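# Flip the bar-code-down carton and restack it aligned

## Task

A carton sitting on top of a stack has its bar code facing downward. Flip it so the bar code faces up, set it back on top of a stack oriented the same way as the cartons under it and aligned with them, and release it. It only counts if the carton stays put without the robot holding it. Finish by opening the gripper and withdrawing the arm.

## Robot and tools

Robot: two arms, left_arm and right_arm, each ending in a parallel two-finger gripper. All poses use one scene frame: origin on the table surface midway between the arms, +x out over the table, +z up, left_arm on the +y side. The names left and right do not refer to image sides. Base poses: left_arm at (-0.029, +0.335, 0) m, quat_wxyz (+0.997, 0, 0, +0.071); right_arm at (+0.025, -0.293, 0) m, quat_wxyz (+0.997, 0, 0, +0.080).

Gripper frame: fingers extend along the gripper's +z axis and close along its y axis. end_effector_position is the point midway between the pads, roughly 1 cm short of the fingertips. A wrist camera mount sits near the gripper and can collide with things.

The row format (used by execute_actions and move): exactly 16 plain numbers, always both arms, even if one is idle. Order: left_arm x, y, z, qw, qx, qy, qz, opening, then right_arm x, y, z, qw, qx, qy, qz, opening. x, y, z are an absolute target position in metres and qw..qz an absolute target orientation (w first), both in the scene frame, for that arm's end_effector_position and end_effector_quat_wxyz. Opening runs from -1 (closed) to +1 (fully open, 0.094 m); it is a target, not an increment. To keep an arm still, repeat its last reported full pose and its intended opening in every row; to keep an orientation, resend the same quaternion rather than copying a drifted reading.

execute_actions(actions): actions is a list of up to 15 actions; each action is a list of up to 15 rows; each row lasts one control step of 1/30 s, and if fewer than 15 rows are given the final row is repeated to fill 15 steps. An empty list only returns state and images. Every target must lie within 0.6 m of that gripper's current position along each of its own axes, or the action is rejected for both arms; a malformed action, or a first action failing this check, rejects the whole call.

move(target, speed, blocking): target is one 16-number row as above (absolute poses). Both grippers travel straight toward their poses, arriving together, in 0.5 to 10 s (cut off at 10 s). speed is the top path speed in m/s, 0.002 to 0.5, default 0.25; rotation is capped at twice that value in rad/s. The opening is applied at the start. Paths do not avoid obstacles or the other arm. blocking=false returns after 0.5 s while motion continues; until a result reports the end, further rows and moves are refused, so call wait or stop first.

wait(seconds): 0 to 10; lets the simulation run with arms holding their last command, returning early if a running move ends. stop(): brakes a running move; it needs some stopping distance, and fingers keep moving. zoom_image(camera, region): camera is cam_head_left or cam_head_right; region is [x0, y0, x1, y1] in image pixels, origin top-left, at most 504 by 504. read_manual(section): only "licences", giving URDF licence text; no motion. finished_scene(scene): pass the current scene's number; it ends the scene irreversibly after the last command has been held, and reports success.

Controller behaviour: each step the commanded pose is clamped to within 70 mm and 16 degrees of the measured pose, then damped inverse kinematics drives the joints, favouring position over orientation. A distant target may need several actions; after an action the arm stops at its last clamped pose. Expect final positions a centimetre or more off, usually too low. Reported hand positions can be inaccurate at long reach. Joint ranges (rad), base to gripper: waist -2.618..3.054, shoulder 0..3.142, elbow 0..3.142, wrist pitch -1.571..1.571, wrist yaw -1.571..1.571, wrist roll -2.094..2.094. Elbows cannot fully straighten.

Reading results: the state line lists each arm's gripper position and quaternion. "Hand target" is the pose the controller is currently steering toward. "pose unreachable" means a clearance check altered or blocked that arm's command. HELD in step readings marks steps where an arm's row was held back. grip_measured is the measured finger opening on the command scale (last Joint positions value is metres); readings may be biased by up to about 1 mm. A move adds a "move:" line with its outcome (done, off_target, moving, held, fault) and limits: paced means the pose was clipped, held means some steps were blocked, after which the arm may surge faster than speed. Distances from each gripper to its pose are also given. Joint torques include gravity load, offsets and noise. FAULT and OVER-TEMPERATURE FAULT lines signal an arm stop; MOTOR HOT appears at 75 °C, 90 °C stops that arm for 10 s, and 100 °C makes it go limp and drop.

Gripping: to hold, command an opening below grip_measured; about 0.03 below is firm, less is gentler. In this task the pad force is capped low, roughly 13 to 25 N per pad, so a heavy or slippery carton may slide. First contact can spike harder.

Cameras: cam_head_left and cam_head_right, both 504x504, head-mounted looking down at the table, with calibration given (pinhole plus radial distortion); actual poses may differ by a few degrees and millimetres.

Avoid: dropping the carton, knocking anything off the table, arms hitting or pressing each other, fast impacts, pressing targets far beyond contact, and long holding that overheats motors. Occasional external tugs on held items or nudges to loose ones can occur. Before finishing, open the gripper and move clear so the carton rests unsupported.

Each tool is called after "Emit:" as name(argument=value, ...), one argument or row to a line, values as JSON.

## Session

Emit:
execute_actions(
  actions=[],
)

Scene clock: 0.00 s.
left_arm: end_effector_position=(+0.4578, +0.1975, +0.3428) grip_measured=+1.000 end_effector_quat_wxyz=(+0.184, -0.315, +0.687, -0.629) | right_arm: end_effector_position=(+0.1477, +0.1131, +0.3008) grip_measured=+1.000 end_effector_quat_wxyz=(+0.280, +0.177, +0.877, +0.347)
Joint positions: left_arm=[-0.157  1.687  1.455  0.021  0.83  -1.558  0.094] | right_arm=[ 1.365  1.605  1.679 -0.917  0.632  1.675  0.094]
Joint velocities: left_arm=[-0.012 -0.002  0.007 -0.007  0.051 -0.037  0.   ] | right_arm=[-0.002 -0.012 -0.017 -0.022 -0.037 -0.037  0.   ]
Joint torques (N m, as the arm reports them, + toward a larger angle): no reading
Motor temperatures (°C, as the motors report them): left_arm=[29 27 26 29 26 28] | right_arm=[28 27 29 26 29 27]
Hand target (left_arm): +0.455, +0.197, +0.354; +0.194, -0.304, +0.685, -0.633
Hand target (right_arm): +0.149, +0.110, +0.304; +0.286, +0.176, +0.877, +0.344

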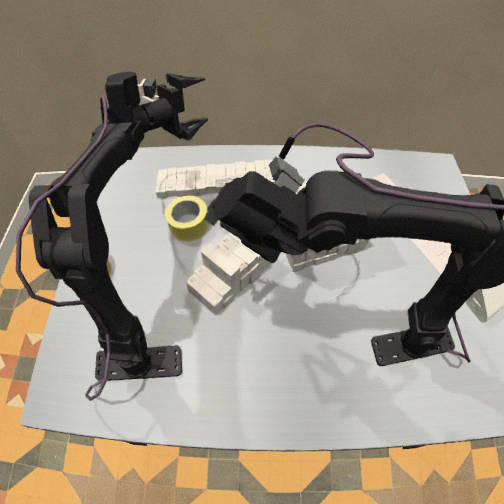

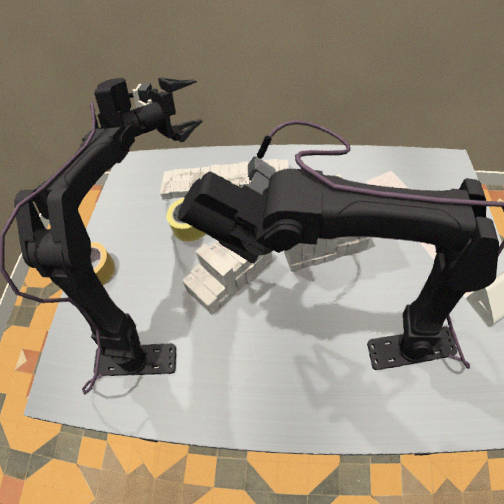

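Emit:
move(
  target=[0.2, 0.55, 0.3, 0, -0.383, 0.924, 0, 1, 0.2, -0.45, 0.32, 0, 0.383, 0.924, 0, 1],
  speed=0.4,
)

Scene clock: 23.37 s.
left_arm: end_effector_position=(+0.2049, +0.5524, +0.2946) grip_measured=+1.000 end_effector_quat_wxyz=(+0.180, -0.387, +0.903, +0.051) | right_arm: end_effector_position=(+0.2040, -0.4571, +0.3084) grip_measured=+1.000 end_effector_quat_wxyz=(+0.217, +0.381, +0.894, -0.087)
Joint positions: left_arm=[ 0.618  1.572  1.935 -1.557  0.028 -0.056  0.094] | right_arm=[-0.884  1.248  1.699 -1.551  0.027  0.075  0.094]
Joint velocities: left_arm=[-0.002 -0.022 -0.002  0.007 -0.066  0.022  0.   ] | right_arm=[-0.007  0.017  0.007  0.007 -0.037  0.037  0.   ]
Joint torques (N m, as the arm reports them, + toward a larger angle): left_arm=[-1.01 -4.98  6.51  0.89 -0.1   0.05] | right_arm=[ 0.8  -2.58  9.67  0.8   0.06 -0.03]
Motor temperatures (°C, as the motors report them): left_arm=[29 30 28 33 26 28] | right_arm=[29 29 31 28 29 27]
Hand target (left_arm): +0.202, +0.548, +0.298; +0.178, -0.380, +0.906, +0.057
Hand target (right_arm): +0.204, -0.456, +0.317; +0.226, +0.373, +0.895, -0.094
Off the commanded pose (left_arm): 0.008 m, 22 deg; orientation clipped at the last step of the last action.
Off the commanded pose (right_arm): 0.014 m, 27 deg; orientation clipped at the last step of the last action.
joint sent to its limit (left arm) — the command would take joint 4 (wrist pitch) past its lower limit, so that joint was sent only as far as its limit.
joint sent to its limit (right arm) — the command would take joint 4 (wrist pitch) past its lower limit, so that joint was sent only as far as its limit.
move: off_target (left_arm, right_arm); limits=paced

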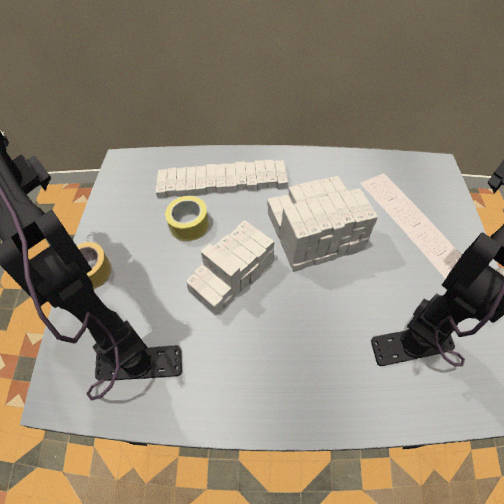

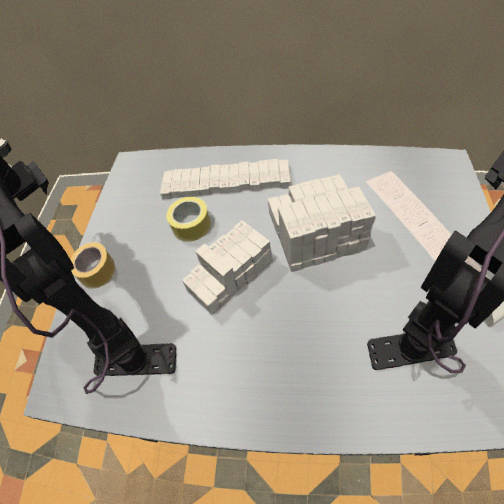

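Emit:
zoom_image(
  camera="cam_head_left",
  region=[175, 210, 285, 320],
)

Emit:
zoom_image(
  camera="cam_head_left",
  region=[260, 160, 390, 290],
)

Emit:
zoom_image(
  camera="cam_head_left",
  region=[145, 140, 300, 210],
)

Region (175, 210, 285, 320) of cam_head_left's 504x504 image, scaled by 4.582, with more detail than that image has.

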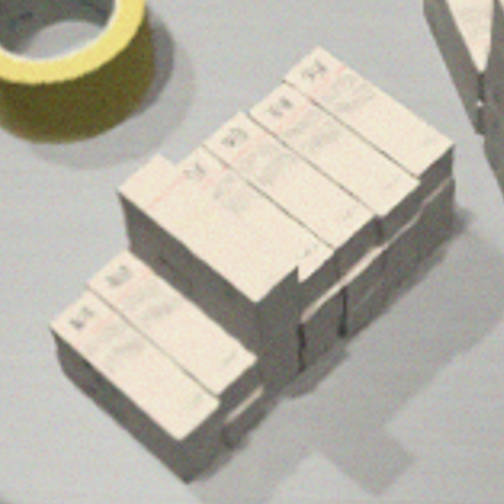

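Region (260, 160, 390, 290) of cam_head_left's 504x504 image, scaled by 3.877, with more detail than that image has.

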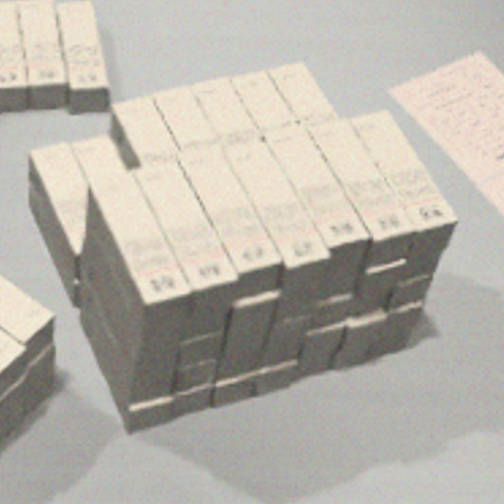

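Region (145, 140, 300, 210) of cam_head_left's 504x504 image, scaled by 3.252, with more detail than that image has; it fills the top 228 rows of this view, and the rest is white.

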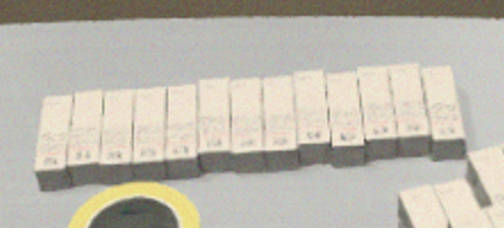

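Emit:
zoom_image(
  camera="cam_head_left",
  region=[195, 235, 255, 295],
)

Emit:
zoom_image(
  camera="cam_head_right",
  region=[190, 235, 250, 295],
)

Emit:
zoom_image(
  camera="cam_head_right",
  region=[175, 210, 285, 320],
)

Region (195, 235, 255, 295) of cam_head_left's 504x504 image, scaled by 8.400, with more detail than that image has.

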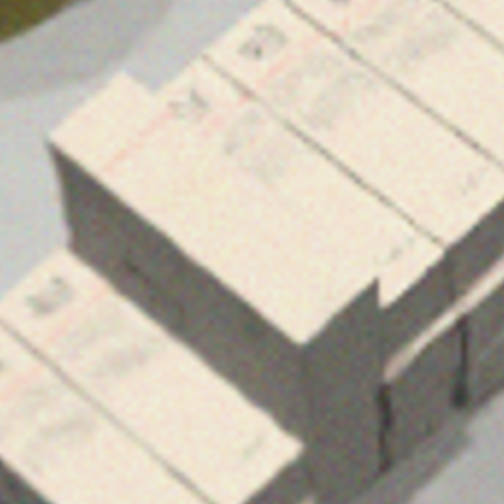

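Region (190, 235, 250, 295) of cam_head_right's 504x504 image, scaled by 8.400, with more detail than that image has.

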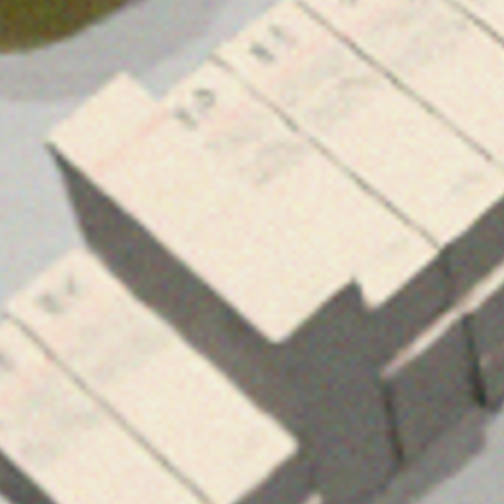

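Region (175, 210, 285, 320) of cam_head_right's 504x504 image, scaled by 4.582, with more detail than that image has.

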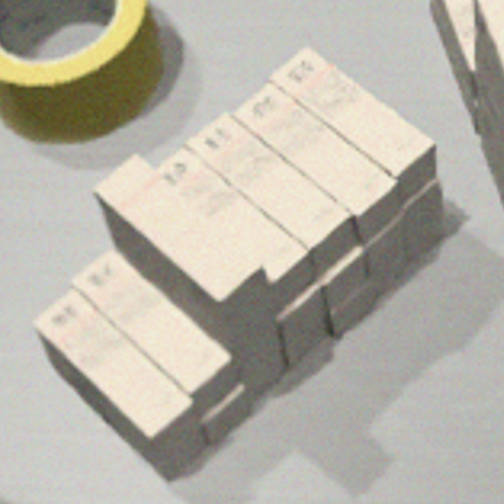

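Emit:
move(
  target=[0.29, 0.40, 0.30, 0.5, -0.5, 0.5, -0.5, 1, 0.183, 0.147, 0.15, 0.2364, -0.3929, 0.8824, 0.1053, 0.2],
  speed=0.4,
)

Scene clock: 146.40 s.
left_arm: end_effector_position=(+0.2887, +0.4022, +0.2969) grip_measured=+1.000 end_effector_quat_wxyz=(+0.496, -0.504, +0.507, -0.492) | right_arm: end_effector_position=(+0.1799, +0.1460, +0.1419) grip_measured=+0.202 end_effector_quat_wxyz=(+0.239, -0.387, +0.884, +0.111)
Joint positions: left_arm=[ 0.295  0.78   0.534  0.221  0.436 -1.553  0.094] | right_arm=[ 1.157  1.872  1.579 -0.792  0.232  0.434  0.056]
Joint velocities: left_arm=[ 0.012 -0.007  0.002  0.007  0.037 -0.007  0.   ] | right_arm=[-0.017 -0.012 -0.007 -0.022  0.007 -0.037  0.001]
Joint torques (N m, as the arm reports them, + toward a larger angle): left_arm=[-1.12 -0.63  7.    2.23 -0.16 -0.03] | right_arm=[  0.37 -10.41  11.49   1.01   0.15   0.  ]
Motor temperatures (°C, as the motors report them): left_arm=[29 30 29 32 26 28] | right_arm=[29 28 33 30 29 27]
Hand target (left_arm): +0.289, +0.400, +0.300; +0.503, -0.498, +0.504, -0.495
Hand target (right_arm): +0.180, +0.155, +0.151; +0.248, -0.388, +0.879, +0.124
Off the commanded pose (left_arm): 0.004 m, 1 deg.
Off the commanded pose (right_arm): 0.009 m, 1 deg.
move: done

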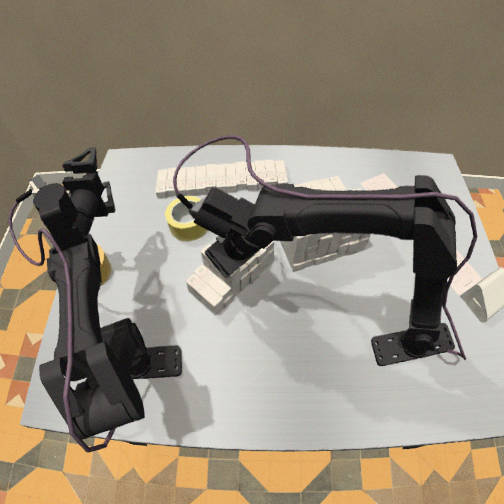

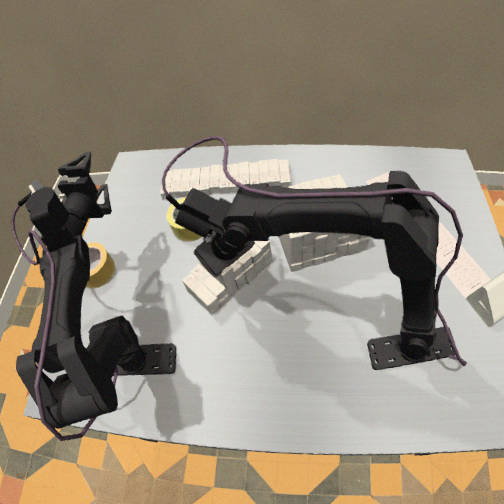

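Emit:
zoom_image(
  camera="cam_head_left",
  region=[170, 190, 300, 320],
)

Emit:
zoom_image(
  camera="cam_head_right",
  region=[160, 190, 290, 320],
)

Region (170, 190, 300, 320) of cam_head_left's 504x504 image, scaled by 3.877, with more detail than that image has.

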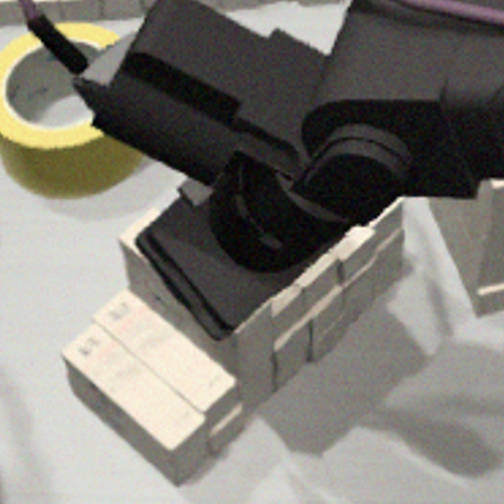

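Region (160, 190, 290, 320) of cam_head_right's 504x504 image, scaled by 3.877, with more detail than that image has.

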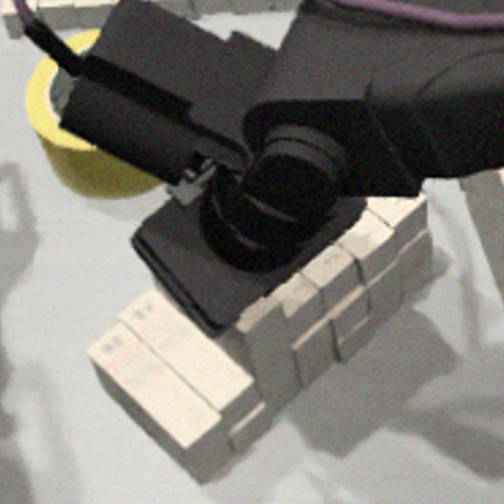

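Emit:
zoom_image(
  camera="cam_head_left",
  region=[360, 300, 470, 390],
)

Emit:
zoom_image(
  camera="cam_head_left",
  region=[20, 140, 130, 250],
)

Region (360, 300, 470, 390) of cam_head_left's 504x504 image, scaled by 4.582, with more detail than that image has; it fills the top 412 rows of this view, and the rest is white.

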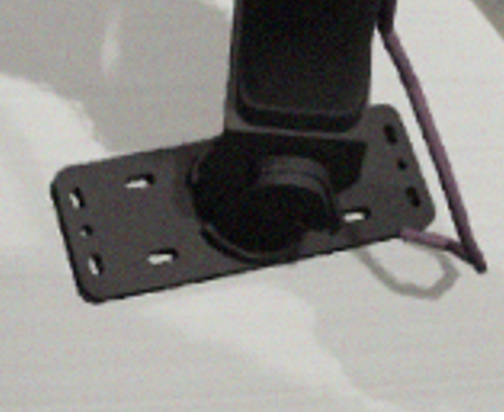

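Region (20, 140, 130, 250) of cam_head_left's 504x504 image, scaled by 4.582, with more detail than that image has.

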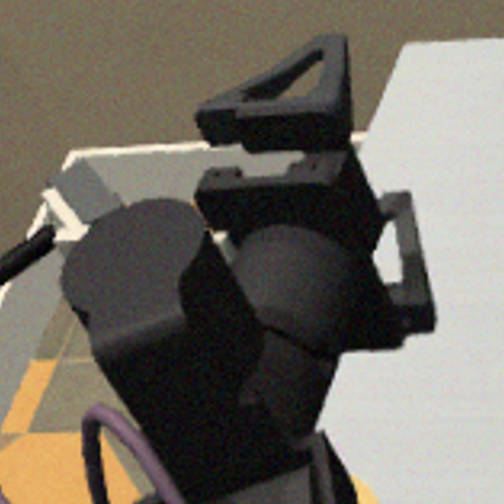

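Emit:
move(
  target=[0.29, 0.40, 0.30, 0.5, -0.5, 0.5, -0.5, 1, 0.170, 0.138, 0.112, 0.2364, -0.3929, 0.8824, 0.1053, 0.2],
  speed=0.06,
)

Scene clock: 267.43 s.
left_arm: end_effector_position=(+0.2888, +0.4026, +0.2998) grip_measured=+1.000 end_effector_quat_wxyz=(+0.497, -0.505, +0.501, -0.497) | right_arm: end_effector_position=(+0.1729, +0.1397, +0.1108) grip_measured=+0.202 end_effector_quat_wxyz=(+0.232, -0.393, +0.884, +0.104)
Joint positions: left_arm=[ 0.295  0.78   0.534  0.234  0.433 -1.57   0.094] | right_arm=[ 1.169  1.872  1.466 -0.702  0.232  0.436  0.056]
Joint velocities: left_arm=[ 0.002  0.012 -0.012 -0.037  0.007 -0.037  0.   ] | right_arm=[ 0.012 -0.002  0.017  0.007 -0.022  0.007 -0.001]
Joint torques (N m, as the arm reports them, + toward a larger angle): left_arm=[-1.33 -0.37  6.69  2.27 -0.17  0.  ] | right_arm=[  0.87 -11.66   6.74   0.97   0.27   0.11]
Motor temperatures (°C, as the motors report them): left_arm=[29 28 30 42 26 28] | right_arm=[29 33 37 32 29 27]
Hand target (left_arm): +0.290, +0.400, +0.300; +0.500, -0.500, +0.500, -0.500
Hand target (right_arm): +0.170, +0.138, +0.112; +0.236, -0.393, +0.882, +0.105
Off the commanded pose (left_arm): 0.003 m, 1 deg.
Off the commanded pose (right_arm): 0.004 m, 1 deg.
move: done

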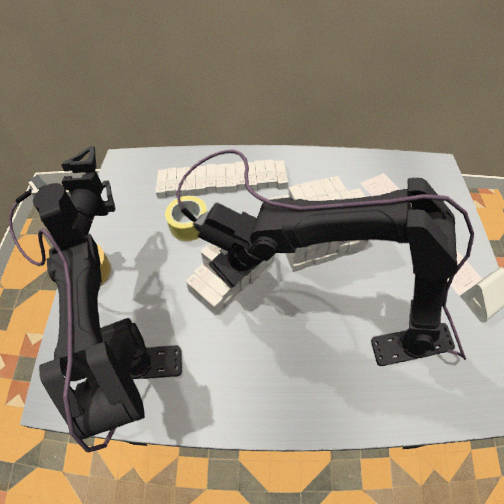

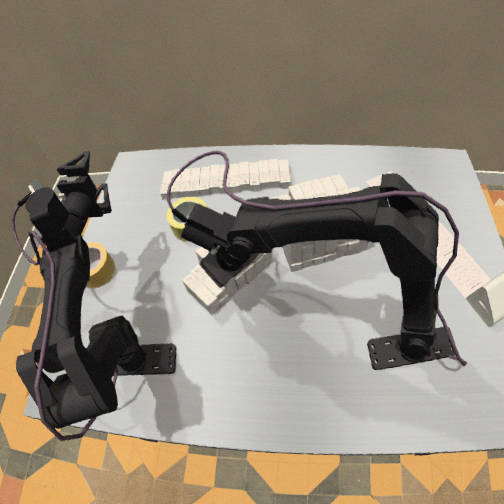

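Emit:
execute_actions(
  actions=[
    [[0.29,0.40,0.30,0.5,-0.5,0.5,-0.5,1,0.169,0.137,0.110,0.2364,-0.3929,0.8824,0.1053,0.2],[0.29,0.40,0.30,0.5,-0.5,0.5,-0.5,1,0.169,0.137,0.108,0.2364,-0.3929,0.8824,0.1053,0.2],[0.29,0.40,0.30,0.5,-0.5,0.5,-0.5,1,0.169,0.137,0.106,0.2364,-0.3929,0.8824,0.1053,0.2],[0.29,0.40,0.30,0.5,-0.5,0.5,-0.5,1,0.169,0.137,0.104,0.2364,-0.3929,0.8824,0.1053,0.2],[0.29,0.40,0.30,0.5,-0.5,0.5,-0.5,1,0.169,0.137,0.102,0.2364,-0.3929,0.8824,0.1053,0.2],[0.29,0.40,0.30,0.5,-0.5,0.5,-0.5,1,0.169,0.137,0.100,0.2364,-0.3929,0.8824,0.1053,0.2],[0.29,0.40,0.30,0.5,-0.5,0.5,-0.5,1,0.169,0.137,0.098,0.2364,-0.3929,0.8824,0.1053,0.2],[0.29,0.40,0.30,0.5,-0.5,0.5,-0.5,1,0.169,0.137,0.096,0.2364,-0.3929,0.8824,0.1053,0.2],[0.29,0.40,0.30,0.5,-0.5,0.5,-0.5,1,0.169,0.137,0.095,0.2364,-0.3929,0.8824,0.1053,0.2]],
  ],
)

Emit:
zoom_image(
  camera="cam_head_left",
  region=[175, 210, 285, 320],
)

Scene clock: 281.90 s.
left_arm: end_effector_position=(+0.2888, +0.4026, +0.2999) grip_measured=+1.000 end_effector_quat_wxyz=(+0.497, -0.505, +0.501, -0.497) | right_arm: end_effector_position=(+0.1773, +0.1445, +0.1059) grip_measured=+0.201 end_effector_quat_wxyz=(+0.249, -0.386, +0.881, +0.113)
Joint positions: left_arm=[ 0.295  0.78   0.534  0.234  0.433 -1.571  0.094] | right_arm=[ 1.169  1.872  1.425 -0.625  0.25   0.437  0.056]
Joint velocities: left_arm=[ 0.007 -0.017  0.007 -0.022  0.022 -0.037  0.   ] | right_arm=[-0.022 -0.007 -0.012  0.007  0.051  0.051  0.   ]
Joint torques (N m, as the arm reports them, + toward a larger angle): left_arm=[-1.33 -0.46  6.72  2.23 -0.15  0.  ] | right_arm=[  0.97 -10.96   5.29   0.92   0.08   0.07]
Motor temperatures (°C, as the motors report them): left_arm=[29 28 30 42 26 28] | right_arm=[29 34 35 32 29 27]
Hand target (left_arm): +0.290, +0.400, +0.300; +0.500, -0.500, +0.500, -0.500
Hand target (right_arm): +0.169, +0.137, +0.095; +0.236, -0.393, +0.882, +0.105
Off the commanded pose (left_arm): 0.003 m, 1 deg.
Off the commanded pose (right_arm): 0.016 m, 2 deg.
Step readings (end_effector_position):
0: left_arm (+0.2888, +0.4026, +0.2998) | right_arm (+0.1730, +0.1400, +0.1110)
1: left_arm (+0.2888, +0.4026, +0.2998) | right_arm (+0.1730, +0.1402, +0.1110)
2: left_arm (+0.2888, +0.4026, +0.2998) | right_arm (+0.1731, +0.1404, +0.1105)
4: left_arm (+0.2888, +0.4026, +0.2998) | right_arm (+0.1730, +0.1402, +0.1082)
8: left_arm (+0.2888, +0.4026, +0.2998) | right_arm (+0.1747, +0.1411, +0.1056)
15: end_effector_position above

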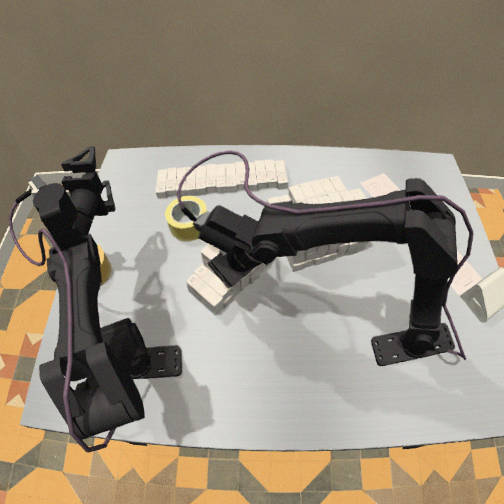

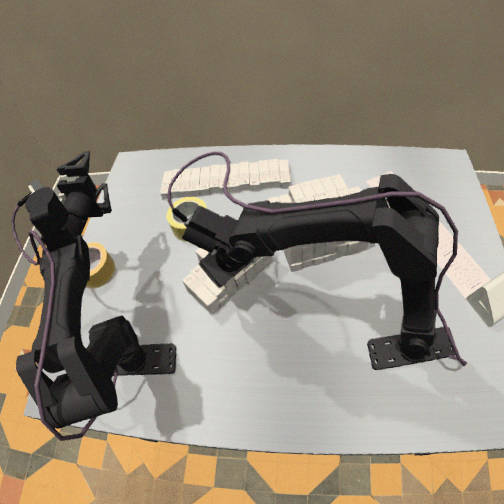

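Region (175, 210, 285, 320) of cam_head_left's 504x504 image, scaled by 4.582, with more detail than that image has.

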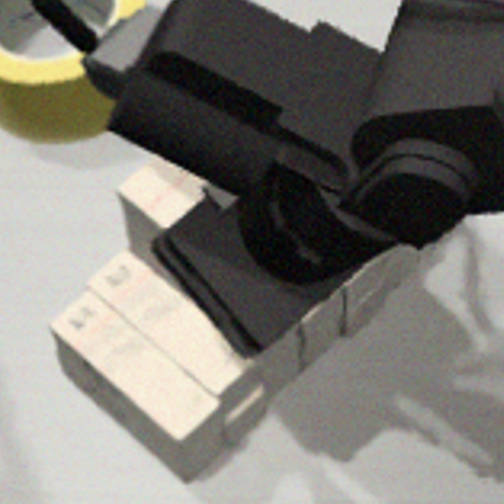

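Emit:
execute_actions(
  actions=[
    [[0.29,0.40,0.30,0.5,-0.5,0.5,-0.5,1,0.174,0.142,0.106,0.2364,-0.3929,0.8824,0.1053,0.2],[0.29,0.40,0.30,0.5,-0.5,0.5,-0.5,1,0.174,0.142,0.109,0.2364,-0.3929,0.8824,0.1053,0.2],[0.29,0.40,0.30,0.5,-0.5,0.5,-0.5,1,0.174,0.142,0.112,0.2364,-0.3929,0.8824,0.1053,0.2],[0.29,0.40,0.30,0.5,-0.5,0.5,-0.5,1,0.174,0.142,0.114,0.2364,-0.3929,0.8824,0.1053,0.2],[0.29,0.40,0.30,0.5,-0.5,0.5,-0.5,1,0.173,0.142,0.115,0.2364,-0.3929,0.8824,0.1053,0.2],[0.29,0.40,0.30,0.5,-0.5,0.5,-0.5,1,0.172,0.142,0.115,0.2364,-0.3929,0.8824,0.1053,0.2],[0.29,0.40,0.30,0.5,-0.5,0.5,-0.5,1,0.170,0.142,0.115,0.2364,-0.3929,0.8824,0.1053,0.2],[0.29,0.40,0.30,0.5,-0.5,0.5,-0.5,1,0.168,0.142,0.115,0.2364,-0.3929,0.8824,0.1053,0.2],[0.29,0.40,0.30,0.5,-0.5,0.5,-0.5,1,0.166,0.142,0.115,0.2364,-0.3929,0.8824,0.1053,0.2],[0.29,0.40,0.30,0.5,-0.5,0.5,-0.5,1,0.164,0.142,0.115,0.2364,-0.3929,0.8824,0.1053,0.2],[0.29,0.40,0.30,0.5,-0.5,0.5,-0.5,1,0.162,0.142,0.115,0.2364,-0.3929,0.8824,0.1053,0.2]],
  ],
)

Emit:
zoom_image(
  camera="cam_head_left",
  region=[175, 210, 285, 320],
)

Scene clock: 323.20 s.
left_arm: end_effector_position=(+0.2888, +0.4026, +0.2999) grip_measured=+1.000 end_effector_quat_wxyz=(+0.497, -0.505, +0.501, -0.497) | right_arm: end_effector_position=(+0.1667, +0.1407, +0.1058) grip_measured=+0.201 end_effector_quat_wxyz=(+0.238, -0.394, +0.882, +0.102)
Joint positions: left_arm=[ 0.295  0.78   0.534  0.234  0.433 -1.571  0.094] | right_arm=[ 1.19   1.872  1.441 -0.677  0.252  0.449  0.056]
Joint velocities: left_arm=[ 0.007 -0.002 -0.012 -0.022  0.022 -0.007  0.   ] | right_arm=[ 0.042  0.022 -0.022 -0.022  0.11  -0.037 -0.001]
Joint torques (N m, as the arm reports them, + toward a larger angle): left_arm=[-1.26 -0.39  6.73  2.22 -0.14 -0.01] | right_arm=[  0.5  -11.3   10.48   0.66   0.13   0.14]
Motor temperatures (°C, as the motors report them): left_arm=[29 28 30 44 26 28] | right_arm=[29 35 33 32 29 27]
Hand target (left_arm): +0.290, +0.400, +0.300; +0.500, -0.500, +0.500, -0.500
Hand target (right_arm): +0.162, +0.142, +0.115; +0.237, -0.393, +0.882, +0.106
Off the commanded pose (left_arm): 0.003 m, 1 deg.
Off the commanded pose (right_arm): 0.010 m, 0 deg.
Step readings (end_effector_position):
0: left_arm (+0.2888, +0.4026, +0.2999) | right_arm (+0.1776, +0.1452, +0.1060)
1: left_arm (+0.2888, +0.4026, +0.2999) | right_arm (+0.1775, +0.1450, +0.1059)
2: left_arm (+0.2888, +0.4026, +0.2999) | right_arm (+0.1775, +0.1450, +0.1064)
4: left_arm (+0.2888, +0.4026, +0.2999) | right_arm (+0.1769, +0.1443, +0.1075)
8: left_arm (+0.2888, +0.4026, +0.2999) | right_arm (+0.1752, +0.1404, +0.1068)
15: end_effector_position above

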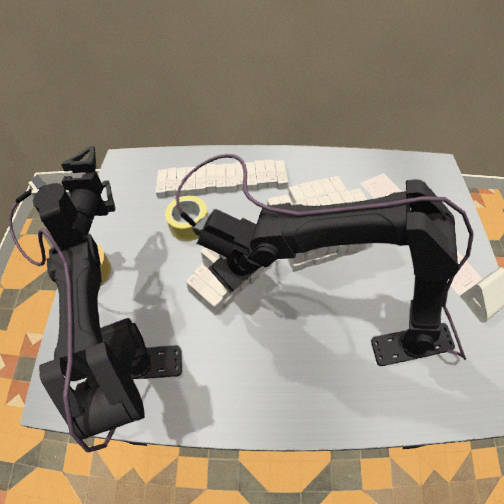

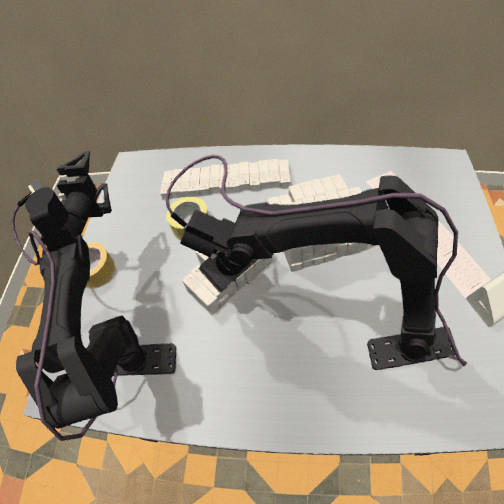

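Region (175, 210, 285, 320) of cam_head_left's 504x504 image, scaled by 4.582, with more detail than that image has.

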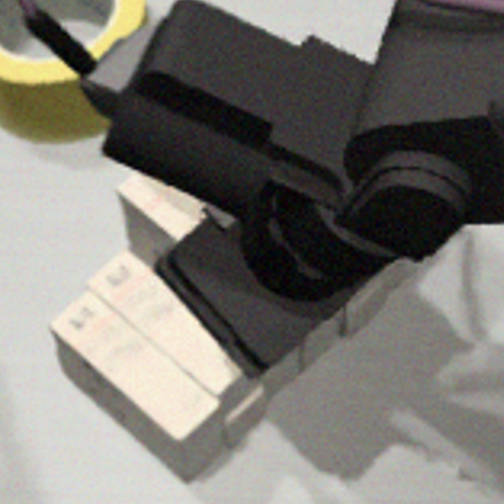

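Emit:
execute_actions(
  actions=[
    [[0.29,0.40,0.30,0.5,-0.5,0.5,-0.5,1,0.162,0.143,0.117,0.2364,-0.3929,0.8824,0.1053,0.2],[0.29,0.40,0.30,0.5,-0.5,0.5,-0.5,1,0.162,0.143,0.118,0.2364,-0.3929,0.8824,0.1053,0.2],[0.29,0.40,0.30,0.5,-0.5,0.5,-0.5,1,0.162,0.143,0.119,0.2364,-0.3929,0.8824,0.1053,0.2],[0.29,0.40,0.30,0.5,-0.5,0.5,-0.5,1,0.162,0.143,0.119,0.2364,-0.3929,0.8824,0.1053,0.2],[0.29,0.40,0.30,0.5,-0.5,0.5,-0.5,1,0.162,0.143,0.119,0.2364,-0.3929,0.8824,0.1053,0.2],[0.29,0.40,0.30,0.5,-0.5,0.5,-0.5,1,0.162,0.143,0.119,0.2364,-0.3929,0.8824,0.1053,0.2],[0.29,0.40,0.30,0.5,-0.5,0.5,-0.5,1,0.162,0.143,0.119,0.2364,-0.3929,0.8824,0.1053,0.15],[0.29,0.40,0.30,0.5,-0.5,0.5,-0.5,1,0.162,0.143,0.119,0.2364,-0.3929,0.8824,0.1053,0.1],[0.29,0.40,0.30,0.5,-0.5,0.5,-0.5,1,0.162,0.143,0.119,0.2364,-0.3929,0.8824,0.1053,0.05],[0.29,0.40,0.30,0.5,-0.5,0.5,-0.5,1,0.162,0.143,0.119,0.2364,-0.3929,0.8824,0.1053,0.0],[0.29,0.40,0.30,0.5,-0.5,0.5,-0.5,1,0.162,0.143,0.119,0.2364,-0.3929,0.8824,0.1053,-0.05],[0.29,0.40,0.30,0.5,-0.5,0.5,-0.5,1,0.162,0.143,0.119,0.2364,-0.3929,0.8824,0.1053,-0.1],[0.29,0.40,0.30,0.5,-0.5,0.5,-0.5,1,0.162,0.143,0.119,0.2364,-0.3929,0.8824,0.1053,-0.15],[0.29,0.40,0.30,0.5,-0.5,0.5,-0.5,1,0.162,0.143,0.119,0.2364,-0.3929,0.8824,0.1053,-0.2]],
  ],
)

Emit:
zoom_image(
  camera="cam_head_left",
  region=[175, 210, 285, 320],
)

Scene clock: 336.03 s.
left_arm: end_effector_position=(+0.2888, +0.4026, +0.2999) grip_measured=+1.000 end_effector_quat_wxyz=(+0.497, -0.505, +0.501, -0.497) | right_arm: end_effector_position=(+0.1652, +0.1368, +0.1063) grip_measured=-0.192 end_effector_quat_wxyz=(+0.231, -0.393, +0.885, +0.095)
Joint positions: left_arm=[ 0.295  0.78   0.534  0.234  0.433 -1.571  0.094] | right_arm=[ 1.192  1.872  1.452 -0.709  0.253  0.457  0.038]
Joint velocities: left_arm=[ 0.007 -0.007  0.002  0.007  0.037  0.007  0.   ] | right_arm=[-0.002  0.007  0.017 -0.051 -0.037 -0.007 -0.011]
Joint torques (N m, as the arm reports them, + toward a larger angle): left_arm=[-1.28 -0.45  6.65  2.23 -0.15 -0.01] | right_arm=[  0.88 -11.22  11.17   0.68   0.19   0.04]
Motor temperatures (°C, as the motors report them): left_arm=[29 28 30 44 26 28] | right_arm=[29 35 35 31 29 27]
Hand target (left_arm): +0.290, +0.400, +0.300; +0.500, -0.500, +0.500, -0.500
Hand target (right_arm): +0.162, +0.143, +0.119; +0.236, -0.393, +0.882, +0.105
Off the commanded pose (left_arm): 0.003 m, 1 deg.
Off the commanded pose (right_arm): 0.015 m, 1 deg.
Step readings (end_effector_position):
0: left_arm (+0.2888, +0.4026, +0.2999) | right_arm (+0.1663, +0.1408, +0.1058)
1: left_arm (+0.2888, +0.4026, +0.2999) | right_arm (+0.1663, +0.1407, +0.1058)
2: left_arm (+0.2888, +0.4026, +0.2999) | right_arm (+0.1663, +0.1407, +0.1063)
4: left_arm (+0.2888, +0.4026, +0.2999) | right_arm (+0.1661, +0.1403, +0.1074)
8: left_arm (+0.2888, +0.4026, +0.2999) | right_arm (+0.1656, +0.1386, +0.1072)
15: end_effector_position above

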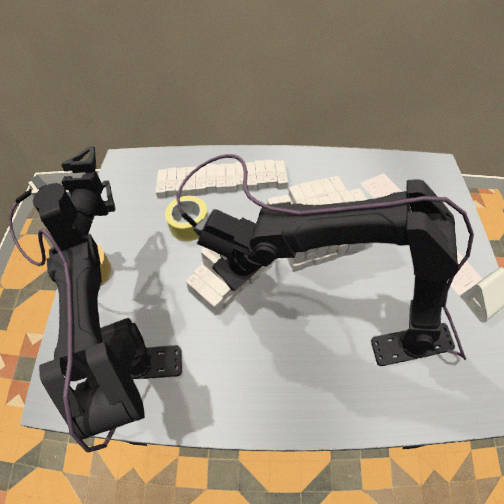

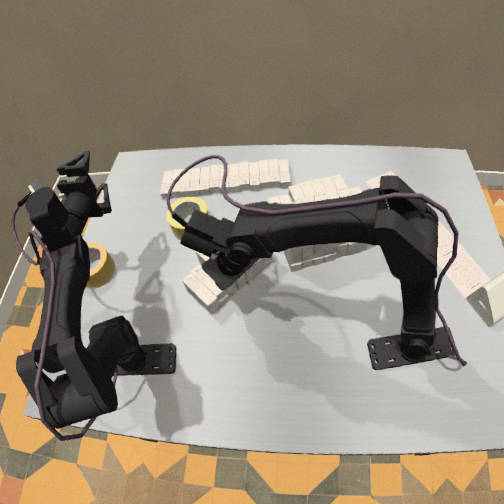

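Region (175, 210, 285, 320) of cam_head_left's 504x504 image, scaled by 4.582, with more detail than that image has.

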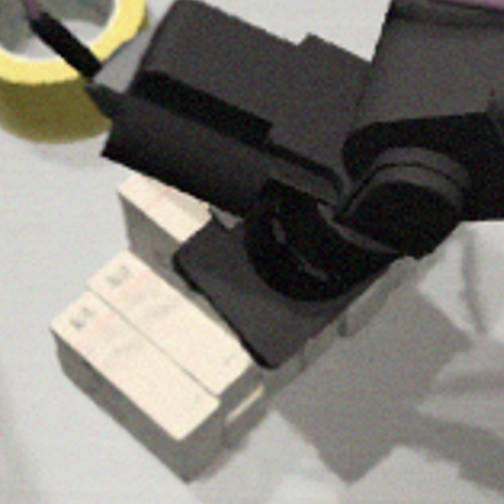

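Emit:
execute_actions(
  actions=[
    [[0.29,0.40,0.30,0.5,-0.5,0.5,-0.5,1,0.162,0.143,0.117,0.2364,-0.3929,0.8824,0.1053,-0.24],[0.29,0.40,0.30,0.5,-0.5,0.5,-0.5,1,0.162,0.143,0.117,0.2364,-0.3929,0.8824,0.1053,-0.28],[0.29,0.40,0.30,0.5,-0.5,0.5,-0.5,1,0.162,0.143,0.117,0.2364,-0.3929,0.8824,0.1053,-0.32],[0.29,0.40,0.30,0.5,-0.5,0.5,-0.5,1,0.162,0.143,0.117,0.2364,-0.3929,0.8824,0.1053,-0.35],[0.29,0.40,0.30,0.5,-0.5,0.5,-0.5,1,0.162,0.143,0.117,0.2364,-0.3929,0.8824,0.1053,-0.38],[0.29,0.40,0.30,0.5,-0.5,0.5,-0.5,1,0.162,0.143,0.117,0.2364,-0.3929,0.8824,0.1053,-0.41],[0.29,0.40,0.30,0.5,-0.5,0.5,-0.5,1,0.162,0.143,0.117,0.2364,-0.3929,0.8824,0.1053,-0.44],[0.29,0.40,0.30,0.5,-0.5,0.5,-0.5,1,0.162,0.143,0.117,0.2364,-0.3929,0.8824,0.1053,-0.47],[0.29,0.40,0.30,0.5,-0.5,0.5,-0.5,1,0.162,0.143,0.117,0.2364,-0.3929,0.8824,0.1053,-0.5]],
  ],
)

Emit:
zoom_image(
  camera="cam_head_left",
  region=[175, 210, 285, 320],
)

Scene clock: 354.07 s.
left_arm: end_effector_position=(+0.2888, +0.4026, +0.2999) grip_measured=+1.000 end_effector_quat_wxyz=(+0.497, -0.505, +0.501, -0.497) | right_arm: end_effector_position=(+0.1646, +0.1370, +0.1061) grip_measured=-0.399 end_effector_quat_wxyz=(+0.230, -0.394, +0.885, +0.096)
Joint positions: left_arm=[ 0.295  0.78   0.534  0.234  0.433 -1.571  0.094] | right_arm=[ 1.192  1.872  1.452 -0.709  0.249  0.458  0.028]
Joint velocities: left_arm=[ 0.017 -0.012 -0.002  0.007  0.022  0.022  0.   ] | right_arm=[ 0.002 -0.017  0.007  0.022 -0.11   0.007 -0.001]
Joint torques (N m, as the arm reports them, + toward a larger angle): left_arm=[-1.26 -0.4   6.78  2.21 -0.14  0.01] | right_arm=[  0.83 -11.11  10.67   0.75   0.2    0.11]
Motor temperatures (°C, as the motors report them): left_arm=[29 28 30 45 26 28] | right_arm=[29 36 36 31 29 27]
Hand target (left_arm): +0.290, +0.400, +0.300; +0.500, -0.500, +0.500, -0.500
Hand target (right_arm): +0.162, +0.143, +0.117; +0.236, -0.393, +0.882, +0.106
Off the commanded pose (left_arm): 0.003 m, 1 deg.
Off the commanded pose (right_arm): 0.013 m, 1 deg.
Step readings (end_effector_position):
0: left_arm (+0.2888, +0.4026, +0.2999) | right_arm (+0.1651, +0.1368, +0.1063)
1: left_arm (+0.2888, +0.4026, +0.2999) | right_arm (+0.1651, +0.1368, +0.1062)
2: left_arm (+0.2888, +0.4026, +0.2999) | right_arm (+0.1650, +0.1368, +0.1062)
4: left_arm (+0.2888, +0.4026, +0.2999) | right_arm (+0.1649, +0.1369, +0.1062)
8: left_arm (+0.2888, +0.4026, +0.2999) | right_arm (+0.1646, +0.1370, +0.1061)
15: end_effector_position above

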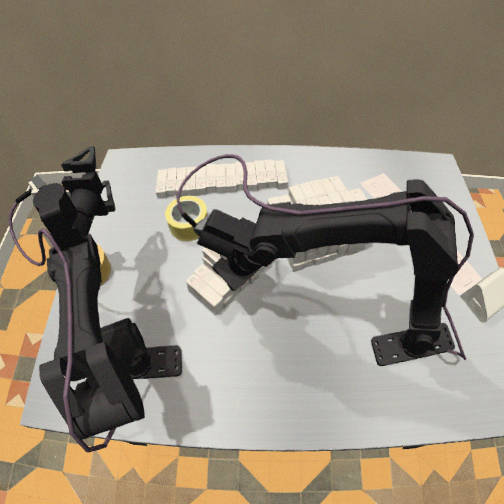

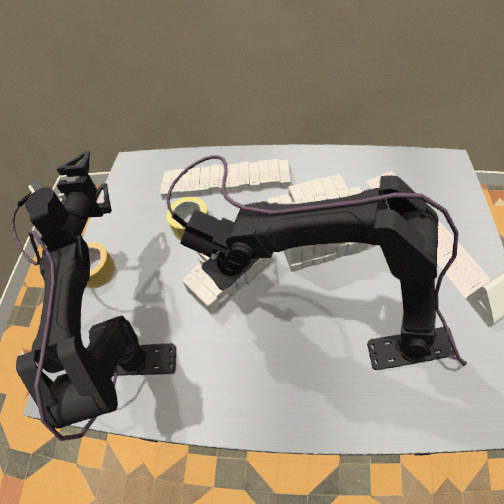

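Region (175, 210, 285, 320) of cam_head_left's 504x504 image, scaled by 4.582, with more detail than that image has.

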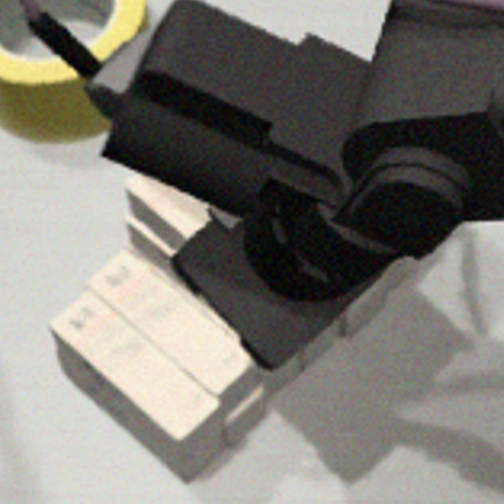

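Emit:
move(
  target=[0.29, 0.40, 0.30, 0.5, -0.5, 0.5, -0.5, 1, 0.160, 0.135, 0.16, 0.2364, -0.3929, 0.8824, 0.1053, -0.5],
  speed=0.08,
)

Emit:
zoom_image(
  camera="cam_head_left",
  region=[165, 190, 295, 320],
)

Scene clock: 367.57 s.
left_arm: end_effector_position=(+0.2888, +0.4026, +0.2999) grip_measured=+1.000 end_effector_quat_wxyz=(+0.497, -0.505, +0.501, -0.497) | right_arm: end_effector_position=(+0.1628, +0.1293, +0.1415) grip_measured=-0.399 end_effector_quat_wxyz=(+0.224, -0.395, +0.886, +0.089)
Joint positions: left_arm=[ 0.295  0.78   0.534  0.234  0.433 -1.571  0.094] | right_arm=[ 1.192  1.841  1.56  -0.867  0.249  0.459  0.028]
Joint velocities: left_arm=[-0.007 -0.032 -0.007 -0.022  0.007  0.022  0.   ] | right_arm=[-0.007  0.002  0.012 -0.007  0.007  0.051  0.   ]
Joint torques (N m, as the arm reports them, + toward a larger angle): left_arm=[-1.28 -0.53  6.71  2.22 -0.12  0.02] | right_arm=[  0.87 -12.01  11.09   0.72   0.23   0.07]
Motor temperatures (°C, as the motors report them): left_arm=[29 28 30 45 26 28] | right_arm=[29 36 37 31 29 27]
Hand target (left_arm): +0.290, +0.400, +0.300; +0.500, -0.500, +0.500, -0.500
Hand target (right_arm): +0.160, +0.134, +0.160; +0.236, -0.393, +0.883, +0.106
Off the commanded pose (left_arm): 0.003 m, 1 deg.
Off the commanded pose (right_arm): 0.020 m, 2 deg.
move: off_target (right_arm)

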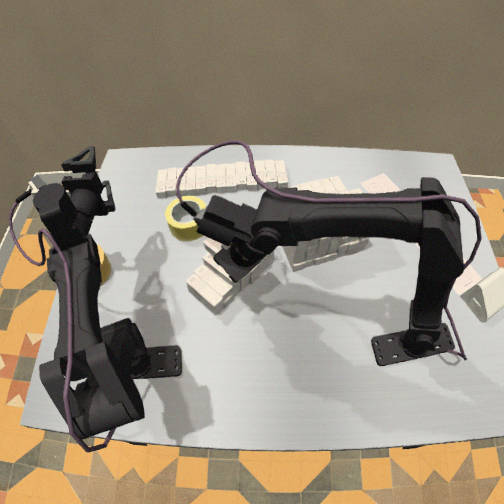

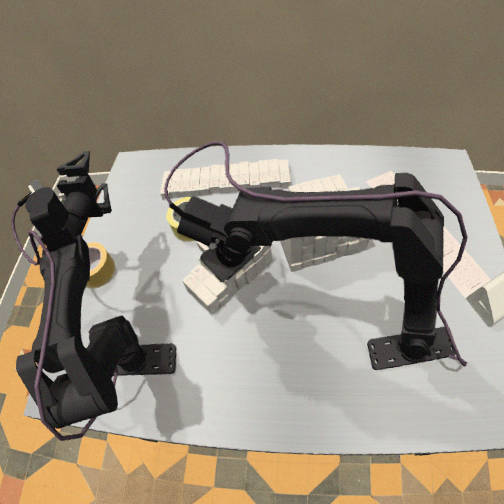

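Region (165, 190, 295, 320) of cam_head_left's 504x504 image, scaled by 3.877, with more detail than that image has.

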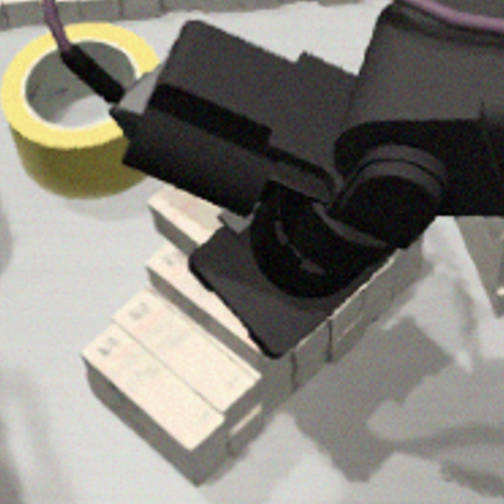

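Emit:
move(
  target=[0.27, 0.25, 0.29, 0.2706, -0.2706, 0.6533, -0.6533, 1, 0.19, -0.01, 0.29, 0.0923, 0.0923, 0.7011, 0.7011, -0.5],
  speed=0.3,
)

Scene clock: 392.67 s.
left_arm: end_effector_position=(+0.2696, +0.2556, +0.2866) grip_measured=+1.000 end_effector_quat_wxyz=(+0.274, -0.283, +0.649, -0.651) | right_arm: end_effector_position=(+0.1926, -0.0099, +0.2889) grip_measured=-0.399 end_effector_quat_wxyz=(+0.082, +0.101, +0.711, +0.691)
Joint positions: left_arm=[ 0.101  0.899  0.509  0.386  1.005 -1.579  0.094] | right_arm=[ 0.571  0.837  0.526  0.274 -0.581  1.573  0.028]
Joint velocities: left_arm=[-0.022  0.017 -0.007 -0.022 -0.007 -0.022  0.   ] | right_arm=[-0.012  0.012 -0.017 -0.037 -0.066 -0.037  0.001]
Joint torques (N m, as the arm reports them, + toward a larger angle): left_arm=[-1.   -0.5   7.63  1.99  0.11  0.01] | right_arm=[-0.68 -3.09  7.64  1.71 -0.01  0.  ]
Motor temperatures (°C, as the motors report them): left_arm=[29 28 30 46 26 28] | right_arm=[29 37 37 32 29 27]
Hand target (left_arm): +0.269, +0.251, +0.290; +0.273, -0.269, +0.651, -0.655
Hand target (right_arm): +0.191, -0.014, +0.293; +0.091, +0.096, +0.703, +0.699
Off the commanded pose (left_arm): 0.007 m, 2 deg.
Off the commanded pose (right_arm): 0.003 m, 2 deg.
move: done

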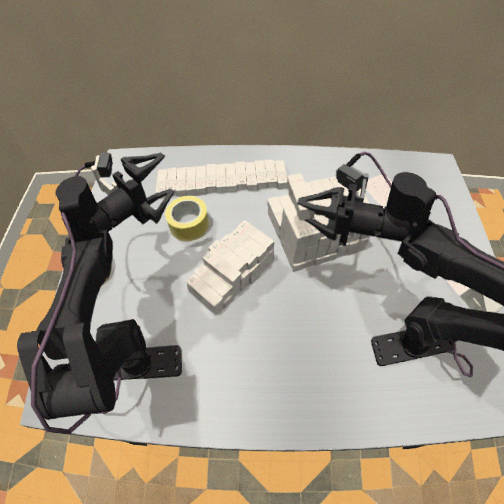

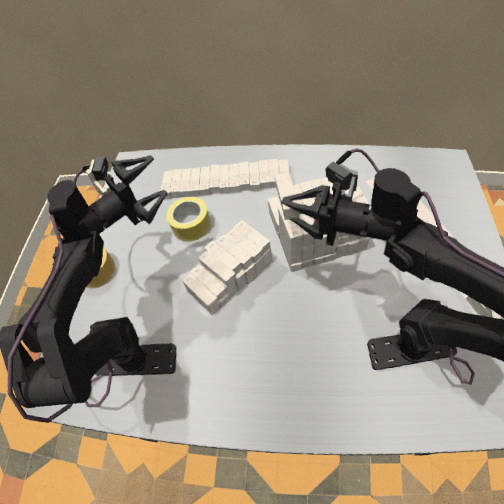

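Emit:
zoom_image(
  camera="cam_head_left",
  region=[260, 155, 350, 245],
)

Emit:
zoom_image(
  camera="cam_head_right",
  region=[245, 155, 335, 245],
)

Emit:
zoom_image(
  camera="cam_head_left",
  region=[175, 210, 285, 320],
)

Region (260, 155, 350, 245) of cam_head_left's 504x504 image, scaled by 5.600, with more detail than that image has.

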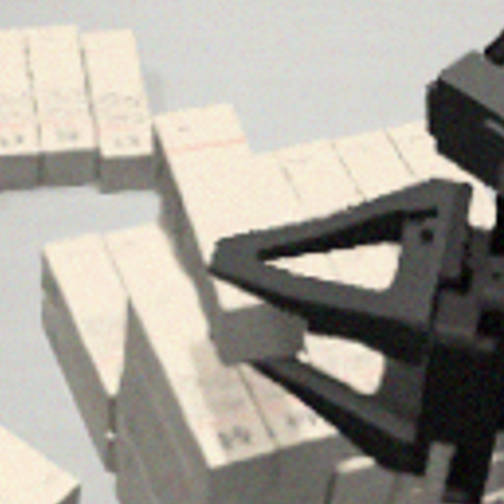

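Region (245, 155, 335, 245) of cam_head_right's 504x504 image, scaled by 5.600, with more detail than that image has.

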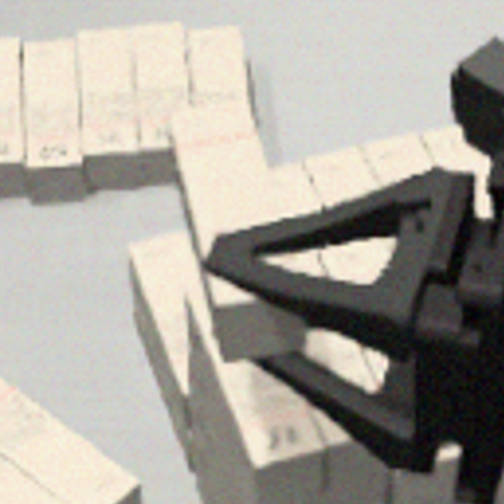

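Region (175, 210, 285, 320) of cam_head_left's 504x504 image, scaled by 4.582, with more detail than that image has.

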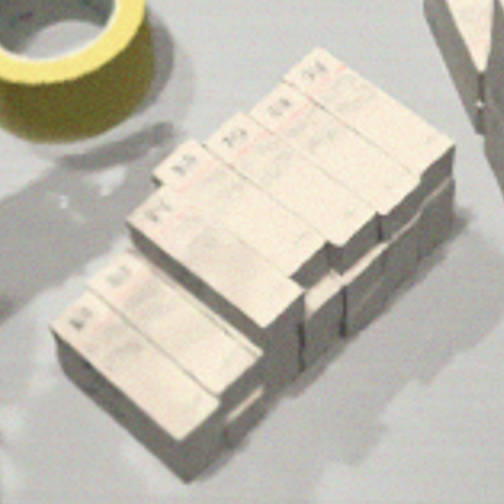

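Emit:
move(
  target=[0.211, 0.047, 0.29, 0.0923, -0.0923, 0.7011, -0.7011, 0.4, 0.19, -0.01, 0.29, 0.0923, 0.0923, 0.7011, 0.7011, -0.5],
  speed=0.3,
)

Emit:
zoom_image(
  camera="cam_head_left",
  region=[225, 145, 335, 255],
)

Emit:
zoom_image(
  camera="cam_head_right",
  region=[210, 145, 320, 255],
)

Scene clock: 421.10 s.
left_arm: end_effector_position=(+0.2089, +0.0528, +0.2758) grip_measured=+0.401 end_effector_quat_wxyz=(+0.079, -0.106, +0.708, -0.694) | right_arm: end_effector_position=(+0.1941, -0.0102, +0.2969) grip_measured=-0.399 end_effector_quat_wxyz=(+0.092, +0.097, +0.700, +0.701)
Joint positions: left_arm=[-0.668  1.146  0.597  0.515  0.783 -1.583  0.066] | right_arm=[ 0.571  0.837  0.526  0.312 -0.573  1.578  0.028]
Joint velocities: left_arm=[ 0.002 -0.007  0.002  0.007 -0.022  0.007  0.   ] | right_arm=[-0.002  0.002 -0.022 -0.037  0.007  0.081 -0.   ]
Joint torques (N m, as the arm reports them, + toward a larger angle): left_arm=[-1.01 -2.13  9.8   2.04 -0.11  0.03] | right_arm=[ 0.85 -1.7   6.8   1.75  0.08  0.01]
Motor temperatures (°C, as the motors report them): left_arm=[29 28 31 45 26 28] | right_arm=[29 33 35 36 29 27]
Hand target (left_arm): +0.210, +0.049, +0.290; +0.093, -0.092, +0.698, -0.704
Hand target (right_arm): +0.190, -0.010, +0.290; +0.092, +0.093, +0.701, +0.701
Off the commanded pose (left_arm): 0.015 m, 2 deg.
Off the commanded pose (right_arm): 0.008 m, 1 deg.
move: off_target (left_arm)

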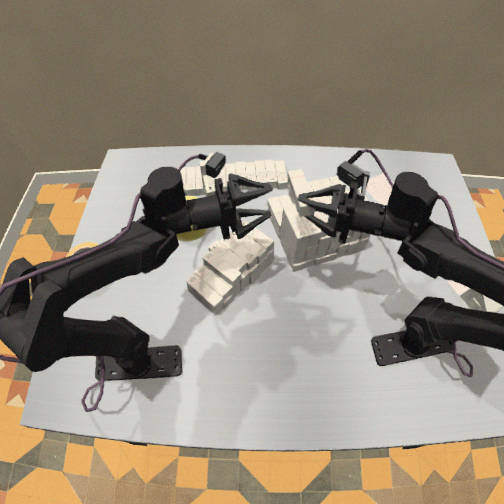

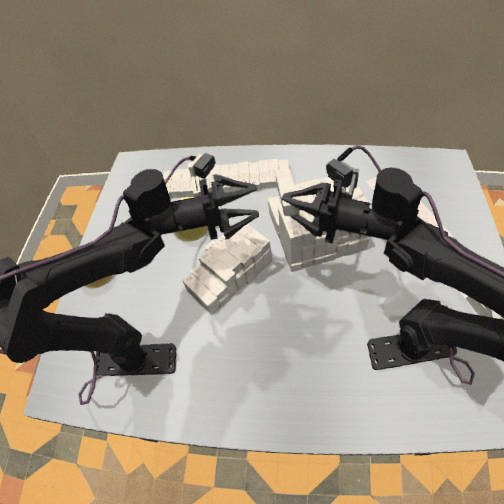

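Region (225, 145, 335, 255) of cam_head_left's 504x504 image, scaled by 4.582, with more detail than that image has.

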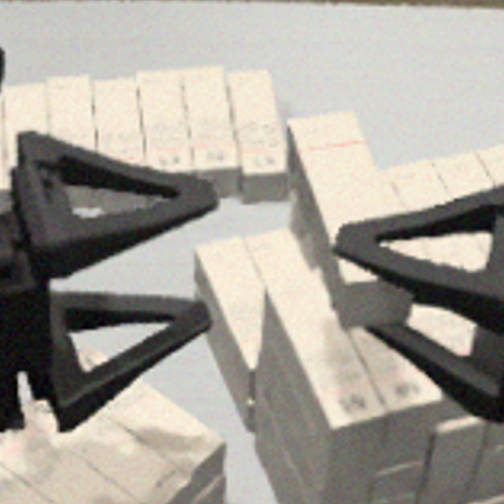

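Region (210, 145, 320, 255) of cam_head_right's 504x504 image, scaled by 4.582, with more detail than that image has.

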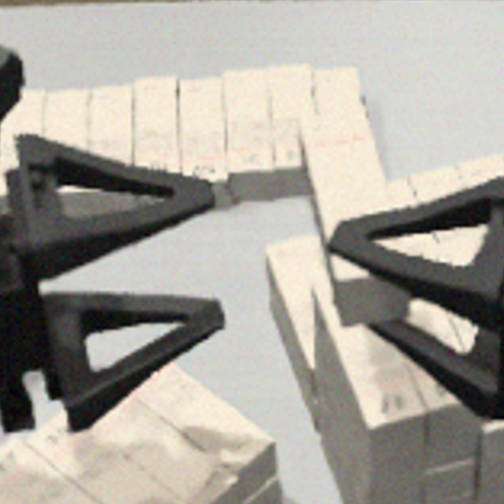

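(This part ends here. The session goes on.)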